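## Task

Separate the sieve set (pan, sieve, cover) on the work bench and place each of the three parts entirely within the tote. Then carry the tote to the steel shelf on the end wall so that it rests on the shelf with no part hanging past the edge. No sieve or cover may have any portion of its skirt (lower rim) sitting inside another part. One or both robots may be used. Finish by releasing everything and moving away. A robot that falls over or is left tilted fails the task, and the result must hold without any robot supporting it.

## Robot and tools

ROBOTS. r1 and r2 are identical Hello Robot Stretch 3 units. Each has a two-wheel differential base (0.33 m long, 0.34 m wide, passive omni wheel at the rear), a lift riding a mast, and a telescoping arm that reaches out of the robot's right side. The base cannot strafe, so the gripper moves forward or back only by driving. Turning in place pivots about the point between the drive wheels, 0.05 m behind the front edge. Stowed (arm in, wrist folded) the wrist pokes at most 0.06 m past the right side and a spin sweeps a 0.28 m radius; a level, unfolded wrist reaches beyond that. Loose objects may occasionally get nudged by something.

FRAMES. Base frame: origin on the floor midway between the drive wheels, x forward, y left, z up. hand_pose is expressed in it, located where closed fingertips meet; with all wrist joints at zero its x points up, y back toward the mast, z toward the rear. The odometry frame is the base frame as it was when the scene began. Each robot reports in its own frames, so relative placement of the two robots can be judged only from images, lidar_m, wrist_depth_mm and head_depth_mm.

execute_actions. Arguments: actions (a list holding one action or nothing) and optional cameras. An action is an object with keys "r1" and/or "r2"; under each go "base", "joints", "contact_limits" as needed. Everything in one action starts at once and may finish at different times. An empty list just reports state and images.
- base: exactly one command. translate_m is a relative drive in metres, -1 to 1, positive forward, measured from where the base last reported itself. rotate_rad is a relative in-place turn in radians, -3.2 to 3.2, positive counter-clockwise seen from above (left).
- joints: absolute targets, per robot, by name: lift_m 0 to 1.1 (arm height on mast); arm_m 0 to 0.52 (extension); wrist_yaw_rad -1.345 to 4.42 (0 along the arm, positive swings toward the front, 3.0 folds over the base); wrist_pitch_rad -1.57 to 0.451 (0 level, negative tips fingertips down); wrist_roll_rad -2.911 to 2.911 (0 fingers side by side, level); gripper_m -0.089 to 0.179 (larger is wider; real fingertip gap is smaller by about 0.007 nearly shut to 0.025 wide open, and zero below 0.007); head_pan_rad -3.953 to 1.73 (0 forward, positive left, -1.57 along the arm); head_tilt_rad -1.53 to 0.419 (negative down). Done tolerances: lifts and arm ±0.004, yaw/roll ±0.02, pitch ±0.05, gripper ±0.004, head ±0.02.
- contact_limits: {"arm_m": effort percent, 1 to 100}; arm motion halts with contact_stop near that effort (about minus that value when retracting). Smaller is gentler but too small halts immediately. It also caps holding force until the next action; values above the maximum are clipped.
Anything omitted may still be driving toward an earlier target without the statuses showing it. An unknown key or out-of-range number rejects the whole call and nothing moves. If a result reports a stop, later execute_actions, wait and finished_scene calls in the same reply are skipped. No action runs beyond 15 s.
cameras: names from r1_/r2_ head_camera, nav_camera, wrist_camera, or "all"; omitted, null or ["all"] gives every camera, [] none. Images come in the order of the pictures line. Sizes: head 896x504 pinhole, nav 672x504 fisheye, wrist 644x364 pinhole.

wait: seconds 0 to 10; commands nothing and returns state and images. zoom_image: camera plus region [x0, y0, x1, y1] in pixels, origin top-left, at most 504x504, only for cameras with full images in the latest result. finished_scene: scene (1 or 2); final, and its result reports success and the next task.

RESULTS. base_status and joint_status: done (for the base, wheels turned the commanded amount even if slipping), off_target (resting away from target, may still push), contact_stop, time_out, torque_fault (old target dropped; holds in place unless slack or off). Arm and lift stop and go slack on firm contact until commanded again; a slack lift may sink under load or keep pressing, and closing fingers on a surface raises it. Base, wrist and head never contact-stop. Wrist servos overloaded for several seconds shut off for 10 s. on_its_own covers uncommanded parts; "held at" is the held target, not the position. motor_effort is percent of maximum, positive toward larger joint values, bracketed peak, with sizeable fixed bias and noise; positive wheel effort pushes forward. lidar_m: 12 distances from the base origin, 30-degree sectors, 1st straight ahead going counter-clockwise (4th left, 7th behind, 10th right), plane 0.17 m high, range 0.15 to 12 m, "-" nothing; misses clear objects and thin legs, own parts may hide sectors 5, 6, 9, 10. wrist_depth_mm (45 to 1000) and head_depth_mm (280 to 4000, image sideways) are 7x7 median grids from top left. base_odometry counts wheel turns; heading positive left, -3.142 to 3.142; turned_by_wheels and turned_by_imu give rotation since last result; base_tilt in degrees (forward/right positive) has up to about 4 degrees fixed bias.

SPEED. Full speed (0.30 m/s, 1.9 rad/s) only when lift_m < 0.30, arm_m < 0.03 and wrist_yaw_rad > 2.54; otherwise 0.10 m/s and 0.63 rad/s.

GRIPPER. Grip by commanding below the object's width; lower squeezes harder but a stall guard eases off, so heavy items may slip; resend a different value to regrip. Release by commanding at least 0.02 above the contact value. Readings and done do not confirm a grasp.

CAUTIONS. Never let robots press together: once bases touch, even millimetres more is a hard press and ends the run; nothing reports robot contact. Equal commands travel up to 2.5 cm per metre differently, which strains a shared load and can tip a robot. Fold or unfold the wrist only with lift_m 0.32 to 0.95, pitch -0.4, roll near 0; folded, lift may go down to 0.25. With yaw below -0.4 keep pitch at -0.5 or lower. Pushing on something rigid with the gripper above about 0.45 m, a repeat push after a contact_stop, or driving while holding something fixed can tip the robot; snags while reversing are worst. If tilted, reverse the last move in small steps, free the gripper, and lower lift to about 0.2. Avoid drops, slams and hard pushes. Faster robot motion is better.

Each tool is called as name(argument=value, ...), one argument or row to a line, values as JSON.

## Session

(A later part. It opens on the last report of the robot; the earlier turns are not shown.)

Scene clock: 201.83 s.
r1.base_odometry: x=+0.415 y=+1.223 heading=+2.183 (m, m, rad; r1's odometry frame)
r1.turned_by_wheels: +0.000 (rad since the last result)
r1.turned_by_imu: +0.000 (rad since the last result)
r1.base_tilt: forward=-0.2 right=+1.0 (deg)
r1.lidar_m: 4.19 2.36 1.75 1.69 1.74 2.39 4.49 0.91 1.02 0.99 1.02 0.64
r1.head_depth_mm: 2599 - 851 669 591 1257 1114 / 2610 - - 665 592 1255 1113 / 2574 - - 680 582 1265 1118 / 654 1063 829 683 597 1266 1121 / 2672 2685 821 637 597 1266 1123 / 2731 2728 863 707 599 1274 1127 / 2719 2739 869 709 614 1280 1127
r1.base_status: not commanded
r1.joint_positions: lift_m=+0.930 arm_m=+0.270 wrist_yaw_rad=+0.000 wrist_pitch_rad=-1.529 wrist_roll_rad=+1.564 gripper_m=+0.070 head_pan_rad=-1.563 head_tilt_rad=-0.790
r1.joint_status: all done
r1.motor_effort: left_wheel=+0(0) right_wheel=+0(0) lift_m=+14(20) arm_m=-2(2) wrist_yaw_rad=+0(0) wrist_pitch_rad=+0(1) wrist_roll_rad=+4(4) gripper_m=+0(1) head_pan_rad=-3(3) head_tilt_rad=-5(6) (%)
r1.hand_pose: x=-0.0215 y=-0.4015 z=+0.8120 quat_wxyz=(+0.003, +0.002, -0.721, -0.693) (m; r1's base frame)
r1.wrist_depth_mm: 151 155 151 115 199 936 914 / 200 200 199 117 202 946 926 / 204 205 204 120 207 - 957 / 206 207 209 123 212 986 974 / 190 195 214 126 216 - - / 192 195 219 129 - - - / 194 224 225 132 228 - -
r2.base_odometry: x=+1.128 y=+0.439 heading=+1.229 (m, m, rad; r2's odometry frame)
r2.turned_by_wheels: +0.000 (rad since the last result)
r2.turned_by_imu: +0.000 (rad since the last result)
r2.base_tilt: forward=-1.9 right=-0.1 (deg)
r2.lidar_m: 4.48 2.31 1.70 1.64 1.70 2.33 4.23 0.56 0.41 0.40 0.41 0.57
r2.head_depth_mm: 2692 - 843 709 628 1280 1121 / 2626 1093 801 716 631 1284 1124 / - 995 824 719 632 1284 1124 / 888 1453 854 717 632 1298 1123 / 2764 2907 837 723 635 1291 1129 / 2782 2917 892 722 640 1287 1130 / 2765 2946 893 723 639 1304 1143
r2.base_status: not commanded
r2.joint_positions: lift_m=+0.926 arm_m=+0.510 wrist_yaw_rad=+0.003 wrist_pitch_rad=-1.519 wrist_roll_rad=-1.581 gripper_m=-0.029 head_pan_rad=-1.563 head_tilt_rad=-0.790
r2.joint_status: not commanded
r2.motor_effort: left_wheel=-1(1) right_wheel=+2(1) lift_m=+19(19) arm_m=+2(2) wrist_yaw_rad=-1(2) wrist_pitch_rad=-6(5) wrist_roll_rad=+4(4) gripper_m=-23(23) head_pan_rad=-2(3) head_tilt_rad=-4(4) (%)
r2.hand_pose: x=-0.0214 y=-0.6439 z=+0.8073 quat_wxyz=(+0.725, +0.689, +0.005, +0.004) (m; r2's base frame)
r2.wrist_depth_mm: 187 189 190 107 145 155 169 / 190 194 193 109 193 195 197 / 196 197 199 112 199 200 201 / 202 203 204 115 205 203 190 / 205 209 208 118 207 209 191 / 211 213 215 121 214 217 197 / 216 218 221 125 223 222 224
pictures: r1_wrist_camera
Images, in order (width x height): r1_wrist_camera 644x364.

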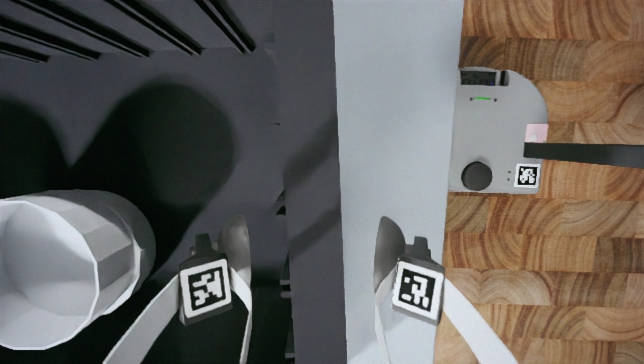

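execute_actions(
  actions=[
    {"r1":{"joints":{"gripper_m":-0.03,"arm_m":0.275}}},
  ],
  cameras=[],
)

execute_actions(
  actions=[
    {"r1":{"joints":{"lift_m":1.0}},"r2":{"joints":{"lift_m":0.996}}},
  ],
  cameras=["r1_head_camera"],
)

execute_actions(
  actions=[
    {"r1":{"base":{"translate_m":1.0}},"r2":{"base":{"translate_m":-1.0}}},
  ],
  cameras=["r1_head_camera"],
)

Scene clock: 207.93 s.
r1.base_odometry: x=+0.415 y=+1.223 heading=+2.183 (m, m, rad; r1's odometry frame)
r1.turned_by_wheels: +0.000 (rad since the last result)
r1.turned_by_imu: +0.000 (rad since the last result)
r1.base_tilt: forward=-0.1 right=+1.0 (deg)
r1.lidar_m: 4.19 2.37 1.75 1.69 1.75 2.39 4.48 0.91 1.03 0.99 1.03 0.64
r1.head_depth_mm: 2587 - 847 669 591 1256 1112 / 2596 - - 665 593 1259 1118 / 2533 - - 678 594 1256 1121 / 654 1062 832 682 595 1260 1117 / 2706 2752 811 656 596 1264 1123 / 2699 2717 866 707 597 1266 1120 / 2704 2737 871 709 612 1278 1127
r1.base_status: not commanded
r1.joint_positions: lift_m=+0.930 arm_m=+0.275 wrist_yaw_rad=+0.000 wrist_pitch_rad=-1.537 wrist_roll_rad=+1.564 gripper_m=-0.029 head_pan_rad=-1.563 head_tilt_rad=-0.790
r1.joint_status: all done
r1.motor_effort: left_wheel=+0(0) right_wheel=+0(1) lift_m=+15(15) arm_m=+3(3) wrist_yaw_rad=-1(0) wrist_pitch_rad=+4(4) wrist_roll_rad=+4(4) gripper_m=-24(99) head_pan_rad=-3(3) head_tilt_rad=-7(6) (%)
r1.hand_pose: x=-0.0215 y=-0.4039 z=+0.8120 quat_wxyz=(+0.003, +0.002, -0.719, -0.695) (m; r1's base frame)
r1.wrist_depth_mm: 151 155 154 115 198 908 946 / 198 198 201 117 203 934 959 / 202 203 203 119 207 - 962 / 205 206 209 122 211 994 - / 187 196 212 125 216 - - / 192 215 - 128 222 - - / 194 223 223 132 228 - -
r2.base_odometry: x=+1.128 y=+0.439 heading=+1.229 (m, m, rad; r2's odometry frame)
r2.turned_by_wheels: +0.000 (rad since the last result)
r2.turned_by_imu: +0.001 (rad since the last result)
r2.base_tilt: forward=-1.9 right=-0.1 (deg)
r2.lidar_m: 4.50 2.31 1.70 1.64 1.71 2.34 4.22 0.56 0.41 0.40 0.41 0.57
r2.head_depth_mm: 2688 - 848 708 627 1281 1117 / 2587 1092 797 715 629 1285 1123 / - 1002 865 717 635 1290 1124 / 884 1487 857 720 634 1283 1123 / 2787 2878 834 723 635 1301 1134 / 2746 2863 898 721 637 1294 1134 / 2775 2895 899 726 642 1299 1138
r2.base_status: not commanded
r2.joint_positions: lift_m=+0.926 arm_m=+0.510 wrist_yaw_rad=+0.003 wrist_pitch_rad=-1.526 wrist_roll_rad=-1.581 gripper_m=-0.029 head_pan_rad=-1.563 head_tilt_rad=-0.790
r2.joint_status: not commanded
r2.motor_effort: left_wheel=-2(1) right_wheel=+1(2) lift_m=+19(20) arm_m=+2(2) wrist_yaw_rad=-1(3) wrist_pitch_rad=-2(6) wrist_roll_rad=+4(4) gripper_m=-22(23) head_pan_rad=-2(3) head_tilt_rad=-5(4) (%)
r2.hand_pose: x=-0.0214 y=-0.6422 z=+0.8073 quat_wxyz=(+0.722, +0.691, +0.005, +0.004) (m; r2's base frame)
r2.wrist_depth_mm: 189 189 190 106 145 155 168 / 193 193 196 110 192 194 197 / 199 200 199 112 199 199 202 / 204 204 205 115 203 204 189 / 207 207 211 118 207 208 189 / 214 214 216 121 - 216 197 / 218 219 223 125 221 221 221
pictures: none
No camera images: the call's "cameras" was empty. Leave "cameras" out to get every camera's image.

Scene clock: 209.40 s.
r1.base_odometry: x=+0.415 y=+1.223 heading=+2.183 (m, m, rad; r1's odometry frame)
r1.turned_by_wheels: +0.000 (rad since the last result)
r1.turned_by_imu: +0.000 (rad since the last result)
r1.base_tilt: forward=-0.2 right=+1.0 (deg)
r1.lidar_m: 4.19 2.36 1.75 1.68 1.75 2.39 4.49 0.91 1.02 0.99 1.03 0.64
r1.head_depth_mm: 2622 1023 815 647 591 1259 1112 / - - 697 572 592 1260 1120 / - - - 571 593 1268 1116 / 2581 807 719 566 595 1266 1114 / 2708 1073 675 562 596 1267 1125 / 2704 2716 867 708 598 1269 1127 / 2705 2719 873 709 613 1275 1124
r1.base_status: not commanded
r1.joint_positions: lift_m=+1.000 arm_m=+0.275 wrist_yaw_rad=+0.000 wrist_pitch_rad=-1.537 wrist_roll_rad=+1.564 gripper_m=-0.023 head_pan_rad=-1.563 head_tilt_rad=-0.790
r1.joint_status: all done
r1.on_its_own: gripper_m is held at -0.024, not at your -0.030, by its stall guard, which is still easing
r1.motor_effort: left_wheel=+0(0) right_wheel=+0(1) lift_m=+26(28) arm_m=+4(4) wrist_yaw_rad=-1(0) wrist_pitch_rad=+4(4) wrist_roll_rad=+4(4) gripper_m=-21(25) head_pan_rad=-3(3) head_tilt_rad=-5(5) (%)
r1.hand_pose: x=-0.0215 y=-0.4039 z=+0.8814 quat_wxyz=(+0.003, +0.002, -0.719, -0.695) (m; r1's base frame)
r1.wrist_depth_mm: 147 152 152 117 266 974 994 / 200 201 200 119 270 - - / 205 205 205 121 273 - - / 207 208 209 123 282 - - / 187 196 212 125 - - - / 190 213 - 127 - - - / 192 221 222 131 304 - -
r2.base_odometry: x=+1.128 y=+0.439 heading=+1.229 (m, m, rad; r2's odometry frame)
r2.turned_by_wheels: +0.000 (rad since the last result)
r2.turned_by_imu: +0.000 (rad since the last result)
r2.base_tilt: forward=-1.9 right=-0.1 (deg)
r2.lidar_m: 4.49 2.32 1.70 1.64 1.70 2.33 4.23 0.56 0.41 0.40 0.41 0.57
r2.head_depth_mm: - 2821 871 713 628 1276 1128 / 2827 877 800 715 630 1278 1117 / - 929 804 718 630 1284 1128 / 1376 921 739 719 633 1286 1129 / 2737 974 836 719 635 1293 1134 / 2758 2945 894 722 636 1292 1129 / 2799 2907 899 728 635 1302 1130
r2.base_status: not commanded
r2.joint_positions: lift_m=+0.995 arm_m=+0.510 wrist_yaw_rad=+0.003 wrist_pitch_rad=-1.526 wrist_roll_rad=-1.581 gripper_m=-0.029 head_pan_rad=-1.563 head_tilt_rad=-0.790
r2.joint_status: all done
r2.motor_effort: left_wheel=-1(1) right_wheel=+1(2) lift_m=+64(67) arm_m=+2(2) wrist_yaw_rad=-2(2) wrist_pitch_rad=-2(2) wrist_roll_rad=+4(4) gripper_m=-22(22) head_pan_rad=-3(2) head_tilt_rad=-4(4) (%)
r2.hand_pose: x=-0.0214 y=-0.6421 z=+0.8768 quat_wxyz=(+0.722, +0.692, +0.005, +0.004) (m; r2's base frame)
r2.wrist_depth_mm: 255 255 255 109 143 150 161 / 259 262 261 111 196 196 197 / 266 267 270 114 201 201 201 / 274 274 276 116 205 204 190 / 281 282 283 119 208 208 191 / 288 287 289 121 - 214 195 / 296 297 298 124 218 219 219
pictures: r1_head_camera (sideways: a quarter turn clockwise sets it upright)
Images, in order (width x height): r1_head_camera 896x504.

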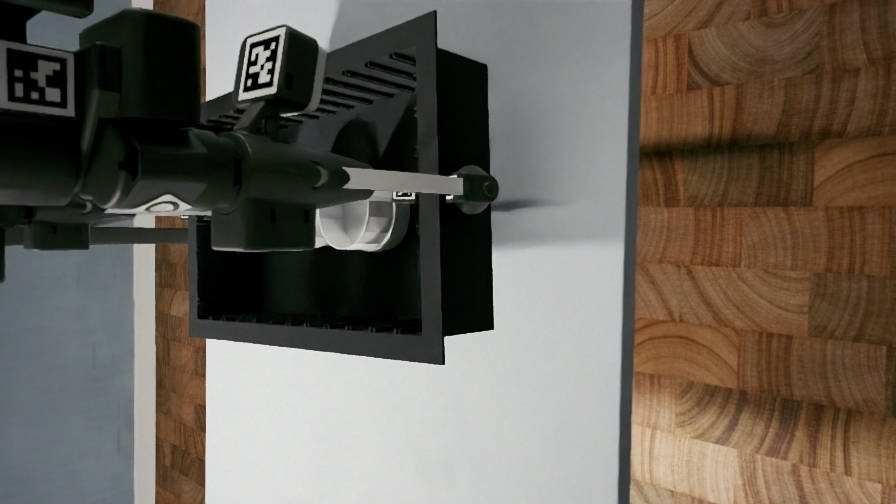

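Scene clock: 220.37 s.
r1.base_odometry: x=-0.160 y=+2.042 heading=+2.183 (m, m, rad; r1's odometry frame)
r1.turned_by_wheels: +0.000 (rad since the last result)
r1.turned_by_imu: +0.003 (rad since the last result)
r1.base_tilt: forward=-0.2 right=+0.9 (deg)
r1.lidar_m: 3.21 2.39 1.73 1.66 1.75 2.39 1.87 0.54 1.06 1.38 3.19 3.33
r1.head_depth_mm: 2616 2487 1986 1312 1443 1258 1109 / - - 695 564 1455 1262 1114 / - - - 562 1452 1269 1114 / 2577 808 718 561 1455 1270 1116 / 2699 2648 679 562 1466 1270 1127 / 2661 2701 2118 1740 1461 1272 1119 / 2741 2722 2139 1746 1470 1269 1122
r1.base_status: done
r1.joint_positions: lift_m=+1.000 arm_m=+0.275 wrist_yaw_rad=+0.000 wrist_pitch_rad=-1.545 wrist_roll_rad=+1.564 gripper_m=-0.020 head_pan_rad=-1.563 head_tilt_rad=-0.790
r1.joint_status: not commanded
r1.on_its_own: gripper_m is held at -0.021, not at your -0.030, by its stall guard, which is not easing now
r1.motor_effort: left_wheel=-1(5) right_wheel=+0(3) lift_m=+26(26) arm_m=+4(3) wrist_yaw_rad=-1(0) wrist_pitch_rad=+7(7) wrist_roll_rad=+4(4) gripper_m=-19(21) head_pan_rad=-1(3) head_tilt_rad=-5(5) (%)
r1.hand_pose: x=-0.0215 y=-0.4020 z=+0.8815 quat_wxyz=(+0.003, +0.002, -0.716, -0.698) (m; r1's base frame)
r1.wrist_depth_mm: 158 159 162 116 968 997 - / 197 199 200 118 - - - / 203 203 204 120 - - - / 204 208 207 123 - - - / 185 195 213 125 - - - / 190 215 216 128 - - - / 219 219 221 131 - - -
r2.base_odometry: x=+0.793 y=-0.503 heading=+1.229 (m, m, rad; r2's odometry frame)
r2.turned_by_wheels: +0.000 (rad since the last result)
r2.turned_by_imu: +0.008 (rad since the last result)
r2.base_tilt: forward=-1.9 right=-0.2 (deg)
r2.lidar_m: 1.58 2.31 1.70 1.65 1.72 2.36 3.24 3.36 3.21 1.39 0.55 0.55
r2.head_depth_mm: - 2794 2181 1764 1476 1277 1118 / 2786 896 1984 1774 1479 1285 1125 / - 946 769 1723 1494 1282 1127 / 2617 922 735 1683 1489 1292 1132 / 2768 2602 1996 1740 1495 1291 1130 / 2776 2893 2215 1692 1513 1296 1139 / 2786 2904 1168 1795 1506 1272 1144
r2.base_status: done
r2.joint_positions: lift_m=+0.995 arm_m=+0.510 wrist_yaw_rad=+0.003 wrist_pitch_rad=-1.538 wrist_roll_rad=-1.579 gripper_m=-0.029 head_pan_rad=-1.563 head_tilt_rad=-0.790
r2.joint_status: not commanded
r2.motor_effort: left_wheel=-1(4) right_wheel=+2(4) lift_m=+64(64) arm_m=+2(2) wrist_yaw_rad=-2(1) wrist_pitch_rad=+4(4) wrist_roll_rad=+3(4) gripper_m=-21(22) head_pan_rad=-3(3) head_tilt_rad=-4(4) (%)
r2.hand_pose: x=-0.0214 y=-0.6392 z=+0.8769 quat_wxyz=(+0.718, +0.696, +0.004, +0.004) (m; r2's base frame)
r2.wrist_depth_mm: - 975 985 108 142 146 144 / - - - 110 195 193 195 / - - - 113 199 197 199 / - - - 116 203 203 203 / - - - 119 208 206 188 / - - - 121 212 212 192 / - - - 124 219 219 220
pictures: r1_head_camera (sideways: a quarter turn clockwise sets it upright)
Images, in order (width x height): r1_head_camera 896x504.

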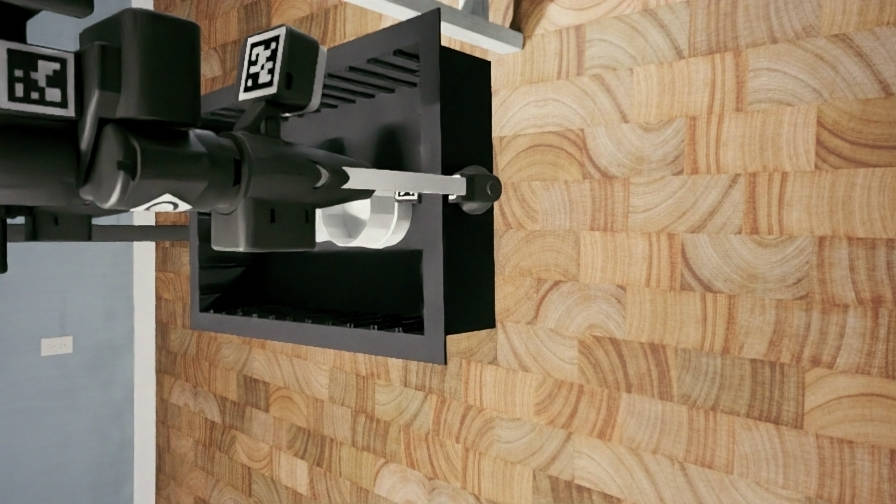

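execute_actions(
  actions=[
    {"r2":{"base":{"rotate_rad":-0.02},"joints":{"arm_m":0.502}}},
  ],
  cameras=[],
)

execute_actions(
  actions=[
    {"r1":{"base":{"translate_m":0.995}},"r2":{"base":{"translate_m":-1.0}}},
  ],
  cameras=["r1_head_camera"],
)

Scene clock: 229.37 s.
r1.base_odometry: x=-0.160 y=+2.042 heading=+2.183 (m, m, rad; r1's odometry frame)
r1.turned_by_wheels: +0.000 (rad since the last result)
r1.turned_by_imu: +0.000 (rad since the last result)
r1.base_tilt: forward=-0.2 right=+1.0 (deg)
r1.lidar_m: 3.20 2.39 1.72 1.66 1.75 2.40 1.86 0.54 1.06 1.39 3.15 3.33
r1.head_depth_mm: 2666 2511 2020 1350 1451 1259 1114 / - - 695 574 1456 1264 1113 / - - - 571 1451 1260 1117 / 1412 812 716 565 1459 1272 1117 / 2710 2521 672 563 1466 1265 1119 / 2701 2716 2119 1730 1467 1268 1124 / 2717 2743 2134 1732 1476 1276 1127
r1.base_status: not commanded
r1.joint_positions: lift_m=+1.000 arm_m=+0.275 wrist_yaw_rad=+0.000 wrist_pitch_rad=-1.535 wrist_roll_rad=+1.564 gripper_m=-0.020 head_pan_rad=-1.563 head_tilt_rad=-0.790
r1.joint_status: not commanded
r1.on_its_own: gripper_m is held at -0.021, not at your -0.030, by its stall guard, which is not easing now
r1.motor_effort: left_wheel=+0(1) right_wheel=-1(1) lift_m=+26(27) arm_m=+4(4) wrist_yaw_rad=+0(1) wrist_pitch_rad=+2(7) wrist_roll_rad=+4(4) gripper_m=-20(20) head_pan_rad=-3(3) head_tilt_rad=-6(6) (%)
r1.hand_pose: x=-0.0215 y=-0.4045 z=+0.8813 quat_wxyz=(+0.003, +0.002, -0.719, -0.695) (m; r1's base frame)
r1.wrist_depth_mm: 145 149 154 119 981 - 984 / 202 202 204 120 - - - / 206 206 206 122 - - - / 207 209 209 124 - - - / 187 200 212 125 - - - / 191 211 - 128 - - - / 192 220 219 131 - - -
r2.base_odometry: x=+0.793 y=-0.503 heading=+1.209 (m, m, rad; r2's odometry frame)
r2.turned_by_wheels: -0.020 (rad since the last result)
r2.turned_by_imu: -0.019 (rad since the last result)
r2.base_tilt: forward=-2.0 right=-0.1 (deg)
r2.lidar_m: 1.47 2.36 1.72 1.65 1.70 2.32 3.25 3.36 3.22 1.39 0.56 0.55
r2.head_depth_mm: - 2817 2158 1761 1482 1278 1115 / 2810 867 1968 1765 1478 1283 1125 / - 907 839 1776 1480 1280 1125 / 1317 921 730 1688 1490 1285 1129 / 2758 1772 2007 1730 1499 1296 1130 / 2749 2896 2206 1740 1508 1301 1136 / 2698 2896 1213 1751 1518 1297 1136
r2.base_status: done
r2.joint_positions: lift_m=+0.995 arm_m=+0.502 wrist_yaw_rad=+0.003 wrist_pitch_rad=-1.525 wrist_roll_rad=-1.581 gripper_m=-0.029 head_pan_rad=-1.563 head_tilt_rad=-0.790
r2.joint_status: all done
r2.motor_effort: left_wheel=+1(5) right_wheel=-2(6) lift_m=+65(64) arm_m=-1(1) wrist_yaw_rad=-2(2) wrist_pitch_rad=-2(5) wrist_roll_rad=+4(4) gripper_m=-23(22) head_pan_rad=-3(3) head_tilt_rad=-4(4) (%)
r2.hand_pose: x=-0.0214 y=-0.6348 z=+0.8767 quat_wxyz=(+0.723, +0.691, +0.005, +0.004) (m; r2's base frame)
r2.wrist_depth_mm: 977 - - 111 144 156 170 / - 993 - 112 198 198 198 / - - - 115 200 200 203 / - - - 116 206 205 189 / - - - 119 210 211 191 / - - - 120 - 213 194 / - - - 124 218 218 218
pictures: none
No camera images: the call's "cameras" was empty. Leave "cameras" out to get every camera's image.

Scene clock: 240.30 s.
r1.base_odometry: x=-0.731 y=+2.856 heading=+2.183 (m, m, rad; r1's odometry frame)
r1.turned_by_wheels: +0.000 (rad since the last result)
r1.turned_by_imu: +0.001 (rad since the last result)
r1.base_tilt: forward=-0.1 right=+0.9 (deg)
r1.lidar_m: 2.23 2.32 1.75 1.67 1.73 2.39 1.45 1.45 3.15 1.39 3.15 2.32
r1.head_depth_mm: 2673 2533 1970 1588 1435 1255 1111 / - - 698 579 1448 1259 1116 / - - - 577 1449 1257 1118 / 2585 816 718 572 1463 1254 1121 / 2699 2598 675 570 1460 1260 1120 / 2704 2724 2105 1746 1471 1274 1118 / 2720 2751 2134 1730 1468 1280 1128
r1.base_status: done
r1.joint_positions: lift_m=+1.000 arm_m=+0.275 wrist_yaw_rad=+0.000 wrist_pitch_rad=-1.522 wrist_roll_rad=+1.564 gripper_m=-0.020 head_pan_rad=-1.563 head_tilt_rad=-0.790
r1.joint_status: not commanded
r1.on_its_own: gripper_m is held at -0.021, not at your -0.030, by its stall guard, which is not easing now
r1.motor_effort: left_wheel=+0(5) right_wheel=-1(4) lift_m=+26(26) arm_m=+4(3) wrist_yaw_rad=+0(0) wrist_pitch_rad=-3(4) wrist_roll_rad=+4(4) gripper_m=-21(21) head_pan_rad=-2(3) head_tilt_rad=-6(6) (%)
r1.hand_pose: x=-0.0215 y=-0.4078 z=+0.8812 quat_wxyz=(+0.003, +0.002, -0.724, -0.690) (m; r1's base frame)
r1.wrist_depth_mm: 147 152 155 118 973 - 991 / 203 203 204 119 - 969 - / 207 207 207 122 - - - / 211 210 210 123 - - - / 189 197 213 126 - - - / 193 213 217 128 - - - / 196 221 220 131 - - -
r2.base_odometry: x=+0.439 y=-1.439 heading=+1.209 (m, m, rad; r2's odometry frame)
r2.turned_by_wheels: +0.000 (rad since the last result)
r2.turned_by_imu: +0.010 (rad since the last result)
r2.base_tilt: forward=-2.0 right=-0.1 (deg)
r2.lidar_m: 1.53 2.32 1.71 1.64 1.70 2.32 2.26 2.34 3.19 1.39 3.20 1.44
r2.head_depth_mm: - 2818 2151 1769 1488 1282 1114 / 2817 874 1990 1772 1495 1276 1127 / - 910 837 1771 1501 1277 1128 / 1328 920 732 1695 1483 1278 1133 / 2733 977 2001 1741 1489 1272 1136 / 2734 2865 2213 1783 1503 1291 1138 / 2748 2894 2206 1779 1500 1294 1139
r2.base_status: done
r2.joint_positions: lift_m=+0.995 arm_m=+0.502 wrist_yaw_rad=+0.003 wrist_pitch_rad=-1.513 wrist_roll_rad=-1.581 gripper_m=-0.029 head_pan_rad=-1.563 head_tilt_rad=-0.790
r2.joint_status: not commanded
r2.motor_effort: left_wheel=+1(1) right_wheel=-1(7) lift_m=+64(64) arm_m=-1(1) wrist_yaw_rad=-1(2) wrist_pitch_rad=-9(9) wrist_roll_rad=+4(4) gripper_m=-22(23) head_pan_rad=-3(3) head_tilt_rad=-4(4) (%)
r2.hand_pose: x=-0.0214 y=-0.6380 z=+0.8766 quat_wxyz=(+0.727, +0.687, +0.005, +0.004) (m; r2's base frame)
r2.wrist_depth_mm: 977 977 980 109 143 152 166 / - - - 112 198 198 200 / - - - 114 201 203 204 / - - - 116 205 207 193 / - - - 119 210 211 194 / - - - 121 212 215 197 / - - - 124 219 221 222
pictures: r1_head_camera (sideways: a quarter turn clockwise sets it upright)
Images, in order (width x height): r1_head_camera 896x504.

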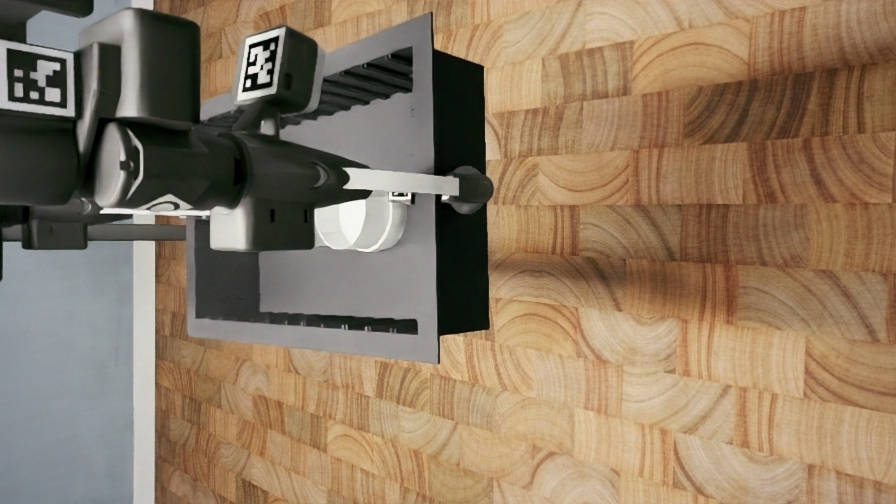

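execute_actions(
  actions=[
    {"r1":{"base":{"translate_m":1.0},"joints":{"head_pan_rad":-0.6,"head_tilt_rad":-0.5}},"r2":{"base":{"translate_m":-1.0}}},
  ],
  cameras=["r1_nav_camera","r2_head_camera"],
)

Scene clock: 254.23 s.
r1.base_odometry: x=-1.306 y=+3.675 heading=+2.183 (m, m, rad; r1's odometry frame)
r1.turned_by_wheels: +0.000 (rad since the last result)
r1.turned_by_imu: +0.001 (rad since the last result)
r1.base_tilt: forward=-0.2 right=+0.9 (deg)
r1.lidar_m: 1.24 1.29 1.74 1.68 1.75 2.37 2.42 2.58 3.15 1.40 1.76 1.29
r1.head_depth_mm: 1486 1661 1794 2154 1840 1496 1237 / 1393 1527 1501 1962 1848 1488 1246 / 1288 1426 1491 1759 1847 1488 1246 / 1210 1326 1420 1126 1792 1490 1252 / 1145 1243 1336 1076 1673 1491 1258 / 1082 1177 1259 1080 1566 1506 1253 / 1027 1106 1206 1300 1455 1498 1252
r1.base_status: done
r1.joint_positions: lift_m=+1.000 arm_m=+0.275 wrist_yaw_rad=+0.000 wrist_pitch_rad=-1.520 wrist_roll_rad=+1.564 gripper_m=-0.020 head_pan_rad=-0.607 head_tilt_rad=-0.507
r1.joint_status: all done
r1.on_its_own: gripper_m is held at -0.021, not at your -0.030, by its stall guard, which is not easing now
r1.motor_effort: left_wheel=+0(4) right_wheel=+0(2) lift_m=+26(26) arm_m=+4(4) wrist_yaw_rad=+1(1) wrist_pitch_rad=-4(4) wrist_roll_rad=+4(4) gripper_m=-21(22) head_pan_rad=+4(37) head_tilt_rad=+5(30) (%)
r1.hand_pose: x=-0.0215 y=-0.4084 z=+0.8811 quat_wxyz=(+0.003, +0.002, -0.725, -0.689) (m; r1's base frame)
r1.wrist_depth_mm: 156 158 160 117 987 997 973 / 205 203 202 119 984 - 992 / 206 206 206 121 - - - / 209 210 209 124 - - - / 190 195 214 125 - - - / 193 216 217 127 - - - / 223 224 222 131 - - -
r2.base_odometry: x=+0.086 y=-2.374 heading=+1.209 (m, m, rad; r2's odometry frame)
r2.turned_by_wheels: +0.000 (rad since the last result)
r2.turned_by_imu: +0.011 (rad since the last result)
r2.base_tilt: forward=-1.9 right=-0.1 (deg)
r2.lidar_m: 2.41 2.31 1.70 1.64 1.71 1.32 1.27 1.32 1.81 1.40 3.24 2.59
r2.head_depth_mm: - 2836 2158 1763 1478 1263 1121 / 2787 890 1982 1776 1482 1281 1129 / - 928 821 1731 1488 1284 1122 / 1423 919 731 1709 1494 1285 1136 / 2758 2501 2075 1748 1498 1292 1133 / 2771 2894 2220 1787 1511 1287 1137 / 2752 2901 2211 1789 1505 1302 1139
r2.base_status: done
r2.joint_positions: lift_m=+0.995 arm_m=+0.502 wrist_yaw_rad=+0.003 wrist_pitch_rad=-1.511 wrist_roll_rad=-1.581 gripper_m=-0.029 head_pan_rad=-1.563 head_tilt_rad=-0.790
r2.joint_status: not commanded
r2.motor_effort: left_wheel=-1(2) right_wheel=+1(6) lift_m=+64(64) arm_m=-1(1) wrist_yaw_rad=-1(3) wrist_pitch_rad=-10(10) wrist_roll_rad=+4(4) gripper_m=-23(22) head_pan_rad=-3(2) head_tilt_rad=-4(4) (%)
r2.hand_pose: x=-0.0214 y=-0.6384 z=+0.8766 quat_wxyz=(+0.728, +0.686, +0.005, +0.004) (m; r2's base frame)
r2.wrist_depth_mm: 981 959 995 109 142 147 145 / - - - 111 196 198 199 / - - - 113 200 204 204 / - - - 116 203 208 199 / - - - 118 211 210 192 / - - - 121 213 216 199 / - - - 124 221 222 223
pictures: r1_nav_camera (sideways: a quarter turn counterclockwise sets it upright), r2_head_camera (sideways: a quarter turn clockwise sets it upright)
Images, in order (width x height): r1_nav_camera 672x504, r2_head_camera 896x504.

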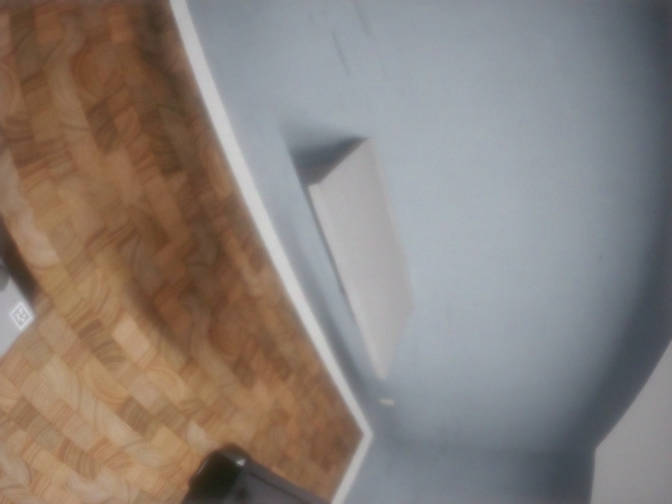

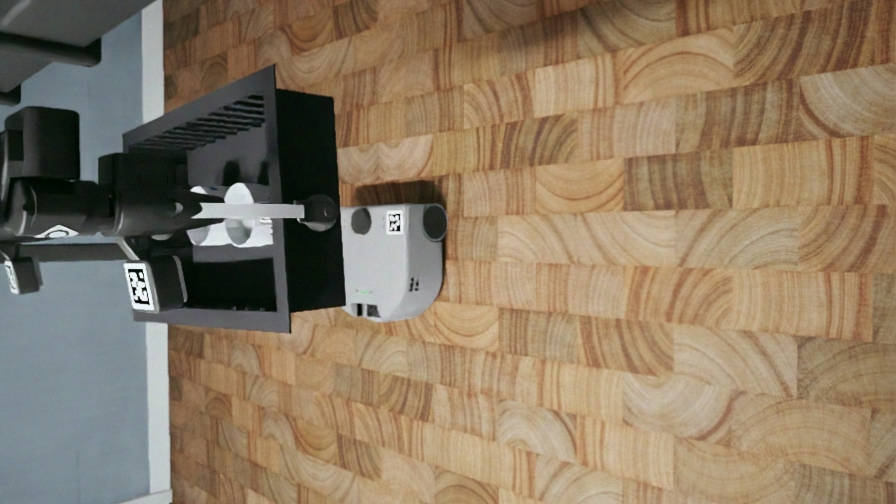

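execute_actions(
  actions=[
    {"r1":{"base":{"translate_m":0.95},"joints":{"head_pan_rad":-1.57,"head_tilt_rad":-0.8,"lift_m":1.04}},"r2":{"base":{"translate_m":-0.95},"joints":{"lift_m":1.036}}},
  ],
  cameras=["r1_head_camera","r2_head_camera"],
)

Scene clock: 269.77 s.
r1.base_odometry: x=-1.851 y=+4.452 heading=+2.183 (m, m, rad; r1's odometry frame)
r1.turned_by_wheels: +0.000 (rad since the last result)
r1.turned_by_imu: +0.001 (rad since the last result)
r1.base_tilt: forward=-0.2 right=+0.9 (deg)
r1.lidar_m: 0.30 0.31 0.43 1.19 1.74 2.39 3.35 3.44 3.18 1.15 0.43 0.31
r1.head_depth_mm: - 2858 566 1621 1423 1192 1112 / - 773 654 534 593 536 1109 / - - 634 650 594 546 1117 / 2601 777 656 537 595 546 1115 / 1716 776 593 654 597 548 1128 / 1042 1022 869 707 600 551 1082 / 750 753 758 693 601 553 797
r1.base_status: done
r1.joint_positions: lift_m=+1.040 arm_m=+0.275 wrist_yaw_rad=+0.000 wrist_pitch_rad=-1.527 wrist_roll_rad=+1.565 gripper_m=-0.020 head_pan_rad=-1.563 head_tilt_rad=-0.790
r1.joint_status: all done
r1.on_its_own: gripper_m is held at -0.021, not at your -0.030, by its stall guard, which is not easing now
r1.motor_effort: left_wheel=-1(4) right_wheel=+0(5) lift_m=+26(27) arm_m=+4(4) wrist_yaw_rad=-1(1) wrist_pitch_rad=-1(5) wrist_roll_rad=+3(4) gripper_m=-20(21) head_pan_rad=-2(36) head_tilt_rad=-6(32) (%)
r1.hand_pose: x=-0.0215 y=-0.4065 z=+0.9212 quat_wxyz=(+0.003, +0.002, -0.722, -0.692) (m; r1's base frame)
r1.wrist_depth_mm: 164 156 165 116 - - - / 200 201 200 119 311 - - / 205 205 204 121 317 319 - / 192 208 209 123 319 - - / 188 194 212 125 326 - - / 191 217 - 128 336 879 902 / 223 223 223 132 342 644 646
r2.base_odometry: x=-0.250 y=-3.263 heading=+1.209 (m, m, rad; r2's odometry frame)
r2.turned_by_wheels: +0.000 (rad since the last result)
r2.turned_by_imu: +0.010 (rad since the last result)
r2.base_tilt: forward=-1.9 right=-0.2 (deg)
r2.lidar_m: 3.35 2.31 1.71 1.23 0.47 0.34 0.33 0.34 0.48 1.37 3.22 3.46
r2.head_depth_mm: 1108 1038 878 711 600 977 1074 / 1580 813 826 717 603 1209 1131 / - 862 801 718 604 1211 1128 / 1313 879 808 719 605 1217 1135 / 2684 930 2057 742 604 1213 1126 / 2787 2840 2230 1797 1501 1266 1132 / 2780 2937 2225 1792 1501 1303 1142
r2.base_status: done
r2.joint_positions: lift_m=+1.035 arm_m=+0.502 wrist_yaw_rad=+0.003 wrist_pitch_rad=-1.520 wrist_roll_rad=-1.576 gripper_m=-0.029 head_pan_rad=-1.563 head_tilt_rad=-0.790
r2.joint_status: all done
r2.motor_effort: left_wheel=-2(3) right_wheel=+2(4) lift_m=+64(65) arm_m=-1(1) wrist_yaw_rad=-2(1) wrist_pitch_rad=-5(10) wrist_roll_rad=+2(4) gripper_m=-22(23) head_pan_rad=-3(2) head_tilt_rad=-4(4) (%)
r2.hand_pose: x=-0.0214 y=-0.6362 z=+0.9167 quat_wxyz=(+0.725, +0.689, +0.003, +0.003) (m; r2's base frame)
r2.wrist_depth_mm: - - - 108 140 142 145 / 298 300 300 110 195 197 197 / 304 303 308 113 199 201 204 / 315 316 316 116 205 205 205 / 324 326 327 118 209 210 191 / 330 326 333 121 214 216 197 / 340 342 342 125 221 220 222
pictures: r1_head_camera (sideways: a quarter turn clockwise sets it upright), r2_head_camera (sideways: a quarter turn clockwise sets it upright)
Images, in order (width x height): r1_head_camera 896x504, r2_head_camera 896x504.

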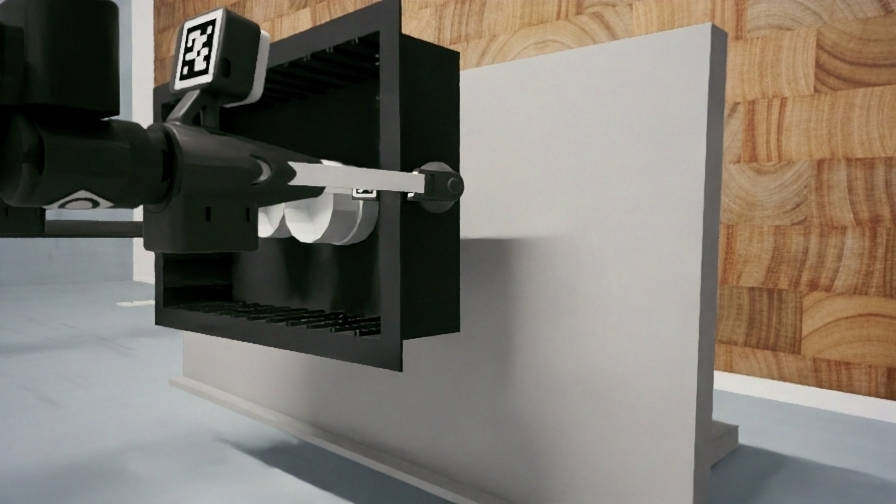

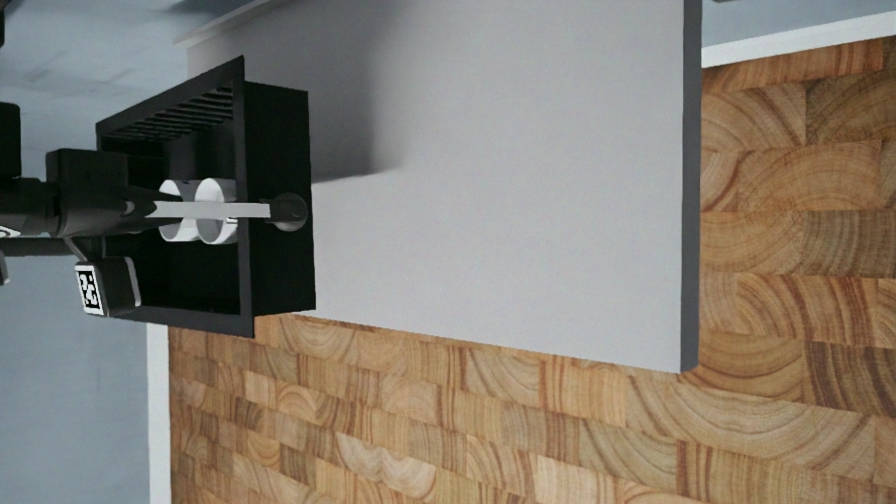

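execute_actions(
  actions=[
    {"r1":{"base":{"translate_m":0.07},"joints":{"lift_m":0.96}},"r2":{"base":{"rotate_rad":-0.12},"joints":{"lift_m":0.956,"wrist_roll_rad":-1.68,"arm_m":0.507}}},
  ],
  cameras=["r1_head_camera","r2_head_camera"],
)

Scene clock: 276.40 s.
r1.base_odometry: x=-1.892 y=+4.510 heading=+2.183 (m, m, rad; r1's odometry frame)
r1.turned_by_wheels: +0.000 (rad since the last result)
r1.turned_by_imu: +0.000 (rad since the last result)
r1.base_tilt: forward=-0.2 right=+0.9 (deg)
r1.lidar_m: 0.23 0.24 0.33 0.91 1.74 2.39 3.42 3.52 3.18 0.90 0.33 0.24
r1.head_depth_mm: - 2531 2077 648 590 533 1110 / - - 748 623 593 536 1108 / 667 - - 620 593 545 1115 / 701 1110 805 654 595 547 1115 / 1313 1070 733 592 598 548 1105 / 797 804 793 709 599 551 873 / 573 577 582 588 565 541 610
r1.base_status: done
r1.joint_positions: lift_m=+0.960 arm_m=+0.275 wrist_yaw_rad=+0.001 wrist_pitch_rad=-1.525 wrist_roll_rad=+1.565 gripper_m=-0.020 head_pan_rad=-1.563 head_tilt_rad=-0.790
r1.joint_status: all done
r1.on_its_own: gripper_m is held at -0.021, not at your -0.030, by its stall guard, which is not easing now
r1.motor_effort: left_wheel=-1(4) right_wheel=+0(5) lift_m=+16(22) arm_m=+3(4) wrist_yaw_rad=-2(1) wrist_pitch_rad=-2(3) wrist_roll_rad=+4(3) gripper_m=-21(21) head_pan_rad=-3(3) head_tilt_rad=-7(8) (%)
r1.hand_pose: x=-0.0216 y=-0.4071 z=+0.8418 quat_wxyz=(+0.003, +0.002, -0.723, -0.691) (m; r1's base frame)
r1.wrist_depth_mm: 158 160 161 116 225 226 955 / 204 203 202 119 231 230 993 / 207 205 206 121 235 234 996 / 209 208 209 123 241 241 - / 189 195 212 125 247 248 - / 193 216 - 128 252 253 736 / 222 222 221 131 258 260 537
r2.base_odometry: x=-0.250 y=-3.263 heading=+1.089 (m, m, rad; r2's odometry frame)
r2.turned_by_wheels: -0.120 (rad since the last result)
r2.turned_by_imu: -0.118 (rad since the last result)
r2.base_tilt: forward=-1.9 right=-0.1 (deg)
r2.lidar_m: 3.34 2.64 1.78 1.65 0.53 0.36 0.33 0.34 0.43 0.94 3.14 3.97
r2.head_depth_mm: - 859 822 712 599 862 995 / - 1013 801 713 600 1185 1133 / - 951 770 718 604 1215 1134 / 889 977 805 722 605 1217 1128 / 2705 1015 836 721 607 556 1133 / 2697 2921 2064 1665 635 1224 1137 / 2680 2884 2233 1797 1504 1301 1139
r2.base_status: done
r2.joint_positions: lift_m=+0.957 arm_m=+0.507 wrist_yaw_rad=+0.005 wrist_pitch_rad=-1.517 wrist_roll_rad=-1.690 gripper_m=-0.029 head_pan_rad=-1.563 head_tilt_rad=-0.790
r2.joint_status: all done
r2.motor_effort: left_wheel=+3(8) right_wheel=-2(8) lift_m=+20(62) arm_m=+2(2) wrist_yaw_rad=-3(2) wrist_pitch_rad=-7(8) wrist_roll_rad=+3(3) gripper_m=-22(24) head_pan_rad=-2(2) head_tilt_rad=-4(4) (%)
r2.hand_pose: x=-0.0214 y=-0.6414 z=+0.8382 quat_wxyz=(+0.724, +0.687, +0.045, +0.042) (m; r2's base frame)
r2.wrist_depth_mm: 216 217 219 108 140 146 145 / 222 222 225 111 197 198 199 / 225 228 230 113 202 202 203 / 233 235 235 116 203 206 204 / 239 240 242 118 209 213 191 / 244 246 246 120 213 216 198 / 252 253 258 125 221 221 222
pictures: r1_head_camera (sideways: a quarter turn clockwise sets it upright), r2_head_camera (sideways: a quarter turn clockwise sets it upright)
Images, in order (width x height): r1_head_camera 896x504, r2_head_camera 896x504.

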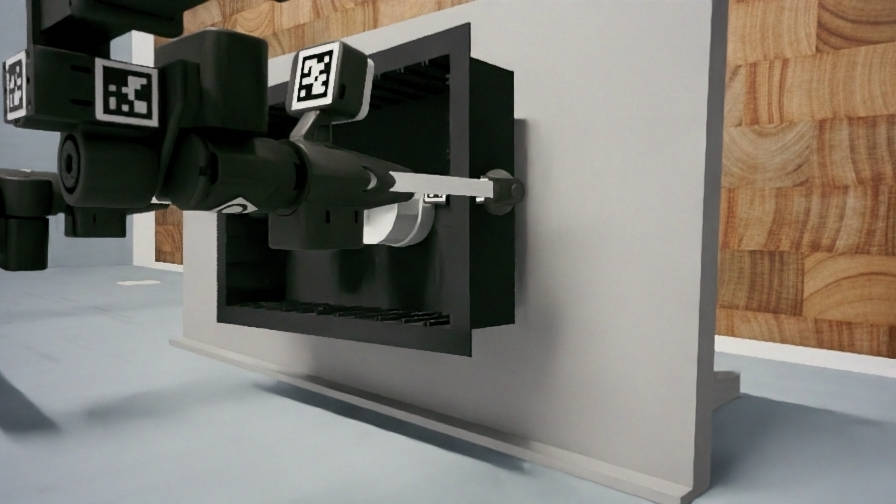

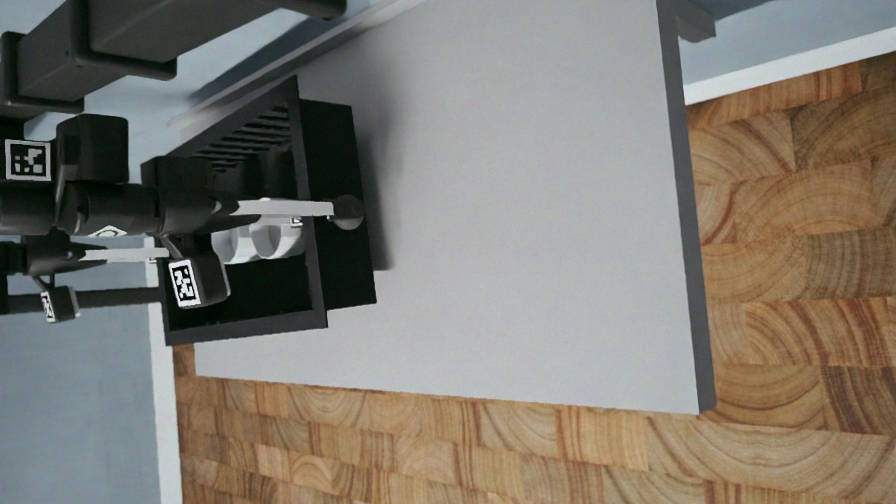

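execute_actions(
  actions=[
    {"r1":{"joints":{"lift_m":0.933}},"r2":{"joints":{"lift_m":0.928}}},
  ],
  cameras=[],
)

execute_actions(
  actions=[
    {"r1":{"joints":{"gripper_m":0.07}},"r2":{"joints":{"gripper_m":0.07}}},
  ],
  cameras=[],
)

execute_actions(
  actions=[
    {"r1":{"joints":{"lift_m":1.02}},"r2":{"joints":{"lift_m":1.02}}},
  ],
  cameras=[],
)

execute_actions(
  actions=[
    {"r1":{"joints":{"arm_m":0.03}},"r2":{"joints":{"arm_m":0.25}}},
  ],
  cameras=["r1_head_camera","r2_head_camera"],
)

Scene clock: 282.67 s.
r1.base_odometry: x=-1.892 y=+4.510 heading=+2.183 (m, m, rad; r1's odometry frame)
r1.turned_by_wheels: +0.000 (rad since the last result)
r1.turned_by_imu: +0.000 (rad since the last result)
r1.base_tilt: forward=-0.1 right=+0.9 (deg)
r1.lidar_m: 0.23 0.24 0.33 0.91 1.74 2.39 3.42 3.55 3.18 0.90 0.33 0.24
r1.head_depth_mm: 2644 - 1979 671 591 533 1109 / 2591 - - 676 593 536 1115 / 692 - - 677 594 545 1118 / 700 1108 835 677 597 547 1113 / 1310 1073 815 654 597 550 1101 / 801 804 791 708 598 550 871 / 573 577 582 589 566 541 608
r1.base_status: not commanded
r1.joint_positions: lift_m=+0.933 arm_m=+0.275 wrist_yaw_rad=+0.001 wrist_pitch_rad=-1.525 wrist_roll_rad=+1.565 gripper_m=-0.020 head_pan_rad=-1.563 head_tilt_rad=-0.790
r1.joint_status: all done
r1.on_its_own: gripper_m is held at -0.021, not at your -0.030, by its stall guard, which is not easing now
r1.motor_effort: left_wheel=-1(1) right_wheel=+0(0) lift_m=+16(20) arm_m=+3(4) wrist_yaw_rad=+0(0) wrist_pitch_rad=-2(2) wrist_roll_rad=+3(3) gripper_m=-21(22) head_pan_rad=-2(3) head_tilt_rad=-6(7) (%)
r1.hand_pose: x=-0.0216 y=-0.4071 z=+0.8148 quat_wxyz=(+0.003, +0.002, -0.723, -0.691) (m; r1's base frame)
r1.wrist_depth_mm: 159 160 162 117 200 200 885 / 203 203 202 119 205 204 939 / 206 206 206 121 209 208 958 / 208 210 210 124 214 213 - / 189 195 213 126 218 219 - / 193 218 - 127 222 224 730 / 223 222 221 131 229 228 525
r2.base_odometry: x=-0.250 y=-3.263 heading=+1.089 (m, m, rad; r2's odometry frame)
r2.turned_by_wheels: +0.000 (rad since the last result)
r2.turned_by_imu: +0.001 (rad since the last result)
r2.base_tilt: forward=-1.9 right=-0.1 (deg)
r2.lidar_m: 3.31 2.63 1.78 1.65 0.53 0.36 0.33 0.34 0.43 0.93 3.16 3.95
r2.head_depth_mm: 736 - 847 711 599 857 994 / - 1053 798 715 602 1181 1122 / - - 794 715 603 1211 1125 / 883 1042 854 720 605 1219 1128 / 2654 1287 836 722 605 556 1133 / 2731 2894 2091 1659 636 1221 1137 / 2664 2843 2204 1799 1511 1293 1138
r2.base_status: not commanded
r2.joint_positions: lift_m=+0.929 arm_m=+0.507 wrist_yaw_rad=+0.005 wrist_pitch_rad=-1.517 wrist_roll_rad=-1.690 gripper_m=-0.029 head_pan_rad=-1.563 head_tilt_rad=-0.790
r2.joint_status: all done
r2.motor_effort: left_wheel=+3(2) right_wheel=-2(2) lift_m=+20(20) arm_m=+2(3) wrist_yaw_rad=-3(3) wrist_pitch_rad=-7(7) wrist_roll_rad=+3(3) gripper_m=-22(22) head_pan_rad=-3(2) head_tilt_rad=-4(4) (%)
r2.hand_pose: x=-0.0214 y=-0.6414 z=+0.8102 quat_wxyz=(+0.724, +0.687, +0.045, +0.042) (m; r2's base frame)
r2.wrist_depth_mm: 190 191 192 108 141 146 145 / 194 196 196 111 196 197 198 / 199 201 201 113 199 202 203 / 205 205 208 116 205 204 203 / 209 212 213 119 208 210 191 / 216 217 216 121 213 217 199 / 222 222 226 125 221 219 220
pictures: none
No camera images: the call's "cameras" was empty. Leave "cameras" out to get every camera's image.

Scene clock: 284.17 s.
r1.base_odometry: x=-1.892 y=+4.510 heading=+2.183 (m, m, rad; r1's odometry frame)
r1.turned_by_wheels: +0.000 (rad since the last result)
r1.turned_by_imu: +0.000 (rad since the last result)
r1.base_tilt: forward=-0.1 right=+0.8 (deg)
r1.lidar_m: 0.23 0.24 0.33 0.92 1.74 2.39 3.41 3.55 3.17 0.90 0.33 0.24
r1.head_depth_mm: 2608 - 1947 671 591 533 1111 / 2568 - - 676 592 535 1118 / 691 - - 679 580 546 1117 / 700 1102 834 687 595 547 1116 / 1315 1070 812 654 597 548 1105 / 797 807 792 708 598 551 870 / 573 575 583 587 567 543 610
r1.base_status: not commanded
r1.joint_positions: lift_m=+0.933 arm_m=+0.275 wrist_yaw_rad=+0.001 wrist_pitch_rad=-1.521 wrist_roll_rad=+1.565 gripper_m=+0.070 head_pan_rad=-1.563 head_tilt_rad=-0.790
r1.joint_status: all done
r1.motor_effort: left_wheel=-1(1) right_wheel=+0(0) lift_m=+16(16) arm_m=+3(4) wrist_yaw_rad=-1(1) wrist_pitch_rad=-4(4) wrist_roll_rad=+3(4) gripper_m=+0(81) head_pan_rad=-3(3) head_tilt_rad=-6(6) (%)
r1.hand_pose: x=-0.0216 y=-0.4080 z=+0.8147 quat_wxyz=(+0.003, +0.002, -0.724, -0.690) (m; r1's base frame)
r1.wrist_depth_mm: 160 157 163 118 200 200 908 / 203 204 203 120 204 204 922 / 208 209 208 123 207 209 956 / 211 212 212 126 214 213 963 / 193 195 215 129 218 219 995 / 197 204 222 132 - 222 734 / 228 228 227 135 230 230 530
r2.base_odometry: x=-0.250 y=-3.263 heading=+1.089 (m, m, rad; r2's odometry frame)
r2.turned_by_wheels: +0.000 (rad since the last result)
r2.turned_by_imu: +0.000 (rad since the last result)
r2.base_tilt: forward=-1.9 right=-0.1 (deg)
r2.lidar_m: 3.32 2.63 1.77 1.65 0.53 0.36 0.33 0.34 0.43 0.94 3.14 3.96
r2.head_depth_mm: 740 - 848 711 598 869 996 / - 1053 801 715 601 1183 1119 / - - 794 716 604 1213 1126 / 879 1042 850 719 604 1216 1121 / 2647 1278 834 722 606 555 1131 / 2734 2930 2064 1662 637 1224 1136 / 2675 2878 2235 1792 1512 1302 1130
r2.base_status: not commanded
r2.joint_positions: lift_m=+0.929 arm_m=+0.507 wrist_yaw_rad=+0.003 wrist_pitch_rad=-1.521 wrist_roll_rad=-1.684 gripper_m=+0.070 head_pan_rad=-1.563 head_tilt_rad=-0.790
r2.joint_status: all done
r2.motor_effort: left_wheel=+2(2) right_wheel=-2(3) lift_m=+20(20) arm_m=+2(3) wrist_yaw_rad=-2(3) wrist_pitch_rad=-5(10) wrist_roll_rad=+2(3) gripper_m=+1(87) head_pan_rad=-2(2) head_tilt_rad=-4(4) (%)
r2.hand_pose: x=-0.0214 y=-0.6405 z=+0.8103 quat_wxyz=(+0.723, +0.688, +0.042, +0.040) (m; r2's base frame)
r2.wrist_depth_mm: 191 191 193 110 144 149 150 / 194 197 197 112 198 199 199 / 199 202 203 115 202 203 205 / 203 207 207 118 206 208 193 / 211 212 212 121 212 211 196 / 216 217 - 125 218 218 201 / 223 224 225 128 224 226 227
pictures: none
No camera images: the call's "cameras" was empty. Leave "cameras" out to get every camera's image.

Scene clock: 285.83 s.
r1.base_odometry: x=-1.892 y=+4.510 heading=+2.183 (m, m, rad; r1's odometry frame)
r1.turned_by_wheels: +0.000 (rad since the last result)
r1.turned_by_imu: +0.000 (rad since the last result)
r1.base_tilt: forward=-0.1 right=+0.9 (deg)
r1.lidar_m: 0.23 0.24 0.33 0.91 1.74 2.39 3.41 3.54 3.17 0.90 0.33 0.24
r1.head_depth_mm: - 2649 1912 663 591 532 1114 / - 2681 778 675 593 537 1117 / - - 805 681 594 547 1119 / 2657 2226 834 688 595 546 1121 / 1326 1064 814 656 596 548 1101 / 799 805 792 707 599 551 874 / 572 578 581 588 565 543 610
r1.base_status: not commanded
r1.joint_positions: lift_m=+1.020 arm_m=+0.275 wrist_yaw_rad=+0.001 wrist_pitch_rad=-1.521 wrist_roll_rad=+1.565 gripper_m=+0.070 head_pan_rad=-1.563 head_tilt_rad=-0.790
r1.joint_status: all done
r1.motor_effort: left_wheel=-1(1) right_wheel=+0(0) lift_m=+24(27) arm_m=+3(3) wrist_yaw_rad=-1(1) wrist_pitch_rad=-4(4) wrist_roll_rad=+4(4) gripper_m=+0(0) head_pan_rad=-2(3) head_tilt_rad=-5(7) (%)
r1.hand_pose: x=-0.0216 y=-0.4080 z=+0.9013 quat_wxyz=(+0.003, +0.002, -0.724, -0.690) (m; r1's base frame)
r1.wrist_depth_mm: 202 201 201 202 281 283 996 / 288 286 286 227 288 - - / 294 295 294 291 295 294 - / 283 278 299 298 301 - - / 289 282 307 306 304 - - / 318 314 315 313 - 669 749 / 292 292 287 270 320 525 534
r2.base_odometry: x=-0.250 y=-3.263 heading=+1.089 (m, m, rad; r2's odometry frame)
r2.turned_by_wheels: +0.000 (rad since the last result)
r2.turned_by_imu: +0.000 (rad since the last result)
r2.base_tilt: forward=-1.9 right=-0.1 (deg)
r2.lidar_m: 3.33 2.62 1.77 1.65 0.53 0.35 0.33 0.34 0.43 0.94 3.15 3.99
r2.head_depth_mm: 778 800 812 710 601 860 999 / 1031 1037 800 712 602 1183 1123 / - 1017 783 717 602 1209 1137 / 2609 1023 849 717 606 1209 1130 / 2672 1031 837 721 606 557 1135 / 2707 2905 2070 1668 637 1214 1126 / 2659 2888 2218 1795 1504 1299 1136
r2.base_status: not commanded
r2.joint_positions: lift_m=+1.019 arm_m=+0.507 wrist_yaw_rad=+0.003 wrist_pitch_rad=-1.522 wrist_roll_rad=-1.684 gripper_m=+0.070 head_pan_rad=-1.563 head_tilt_rad=-0.790
r2.joint_status: all done
r2.motor_effort: left_wheel=+2(3) right_wheel=-2(2) lift_m=+61(67) arm_m=+2(2) wrist_yaw_rad=-2(2) wrist_pitch_rad=-4(5) wrist_roll_rad=+2(2) gripper_m=+2(1) head_pan_rad=-2(2) head_tilt_rad=-4(4) (%)
r2.hand_pose: x=-0.0214 y=-0.6403 z=+0.9008 quat_wxyz=(+0.723, +0.689, +0.042, +0.040) (m; r2's base frame)
r2.wrist_depth_mm: 276 277 277 198 197 198 196 / 283 285 285 249 286 289 291 / 291 291 292 290 290 297 296 / 298 299 303 300 303 284 279 / 302 307 307 306 309 290 282 / 309 311 - 316 317 319 321 / 323 323 326 321 303 306 304
pictures: none
No camera images: the call's "cameras" was empty. Leave "cameras" out to get every camera's image.

Scene clock: 288.97 s.
r1.base_odometry: x=-1.892 y=+4.510 heading=+2.183 (m, m, rad; r1's odometry frame)
r1.turned_by_wheels: +0.000 (rad since the last result)
r1.turned_by_imu: +0.000 (rad since the last result)
r1.base_tilt: forward=-0.1 right=+0.9 (deg)
r1.lidar_m: 0.23 0.24 0.33 0.91 1.74 2.39 3.42 3.54 3.16 0.90 0.33 0.24
r1.head_depth_mm: 2650 - - - - 533 1113 / 2663 - - - - 866 1116 / 2592 1061 788 - - 1211 1148 / 2623 1107 834 690 - 1200 1111 / 1316 1065 816 657 597 548 1101 / 800 807 790 709 598 550 872 / 572 577 582 587 567 543 610
r1.base_status: not commanded
r1.joint_positions: lift_m=+1.020 arm_m=+0.030 wrist_yaw_rad=+0.001 wrist_pitch_rad=-1.522 wrist_roll_rad=+1.565 gripper_m=+0.070 head_pan_rad=-1.563 head_tilt_rad=-0.790
r1.joint_status: all done
r1.motor_effort: left_wheel=-1(1) right_wheel=-1(0) lift_m=+24(24) arm_m=-2(4) wrist_yaw_rad=-1(1) wrist_pitch_rad=-3(4) wrist_roll_rad=+3(3) gripper_m=+1(0) head_pan_rad=-2(3) head_tilt_rad=-7(6) (%)
r1.hand_pose: x=-0.0216 y=-0.1634 z=+0.9013 quat_wxyz=(+0.003, +0.002, -0.724, -0.690) (m; r1's base frame)
r1.wrist_depth_mm: 285 285 285 - - - - / 292 291 291 - - - - / 295 296 297 - - - - / 301 304 306 - - - - / 307 315 880 - - - - / 304 317 681 677 - 708 737 / 330 328 328 505 509 523 533
r2.base_odometry: x=-0.250 y=-3.263 heading=+1.089 (m, m, rad; r2's odometry frame)
r2.turned_by_wheels: +0.000 (rad since the last result)
r2.turned_by_imu: +0.001 (rad since the last result)
r2.base_tilt: forward=-1.9 right=-0.1 (deg)
r2.lidar_m: 3.33 2.64 1.77 1.65 0.53 0.36 0.33 0.34 0.43 0.93 3.13 3.97
r2.head_depth_mm: 756 767 816 712 598 865 998 / - - 799 715 603 1206 1131 / - - - 707 604 1213 1128 / 2648 1047 764 720 605 1212 1122 / 2695 1080 836 719 604 557 1130 / 2694 2907 2096 1651 638 1224 1134 / 2696 2892 2233 1795 1502 1293 1139
r2.base_status: not commanded
r2.joint_positions: lift_m=+1.019 arm_m=+0.250 wrist_yaw_rad=+0.003 wrist_pitch_rad=-1.523 wrist_roll_rad=-1.683 gripper_m=+0.070 head_pan_rad=-1.563 head_tilt_rad=-0.790
r2.joint_status: all done
r2.motor_effort: left_wheel=+2(2) right_wheel=-2(2) lift_m=+61(61) arm_m=-2(2) wrist_yaw_rad=+0(3) wrist_pitch_rad=-4(4) wrist_roll_rad=+1(2) gripper_m=+1(1) head_pan_rad=-3(2) head_tilt_rad=-4(4) (%)
r2.hand_pose: x=-0.0214 y=-0.3835 z=+0.9008 quat_wxyz=(+0.722, +0.689, +0.042, +0.039) (m; r2's base frame)
r2.wrist_depth_mm: - - 282 280 281 284 286 / - - 286 287 289 290 293 / - - 296 296 296 301 297 / - - 302 301 302 307 303 / - - 312 312 312 312 313 / 727 747 - 318 324 321 323 / 555 561 328 330 332 334 332
pictures: r1_head_camera (sideways: a quarter turn clockwise sets it upright), r2_head_camera (sideways: a quarter turn clockwise sets it upright)
Images, in order (width x height): r1_head_camera 896x504, r2_head_camera 896x504.

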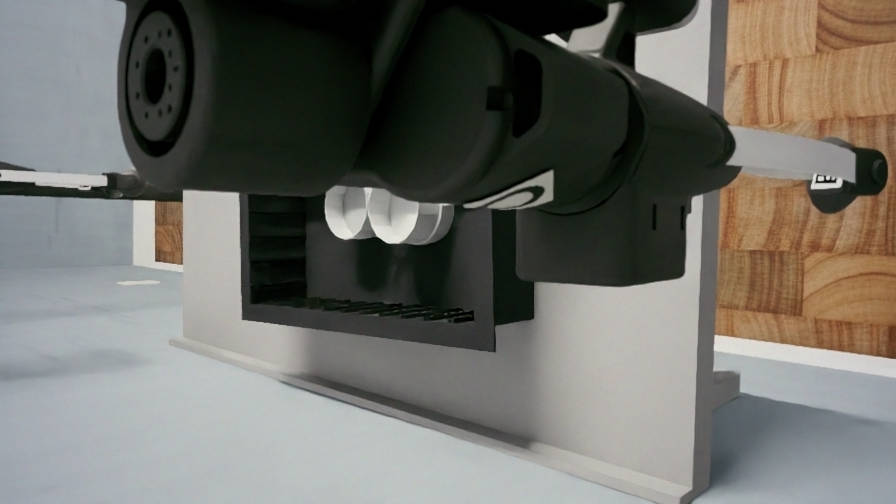

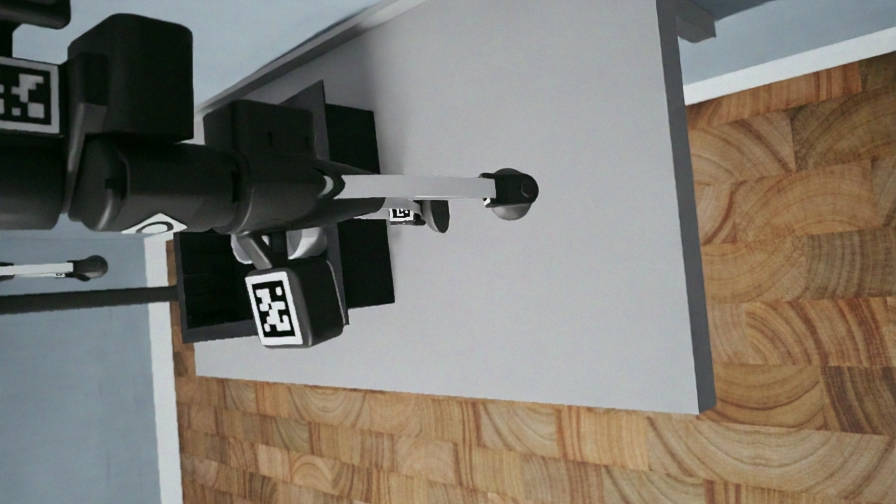

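finished_scene(
  scene=2,
)

The scene is finished: the task was done.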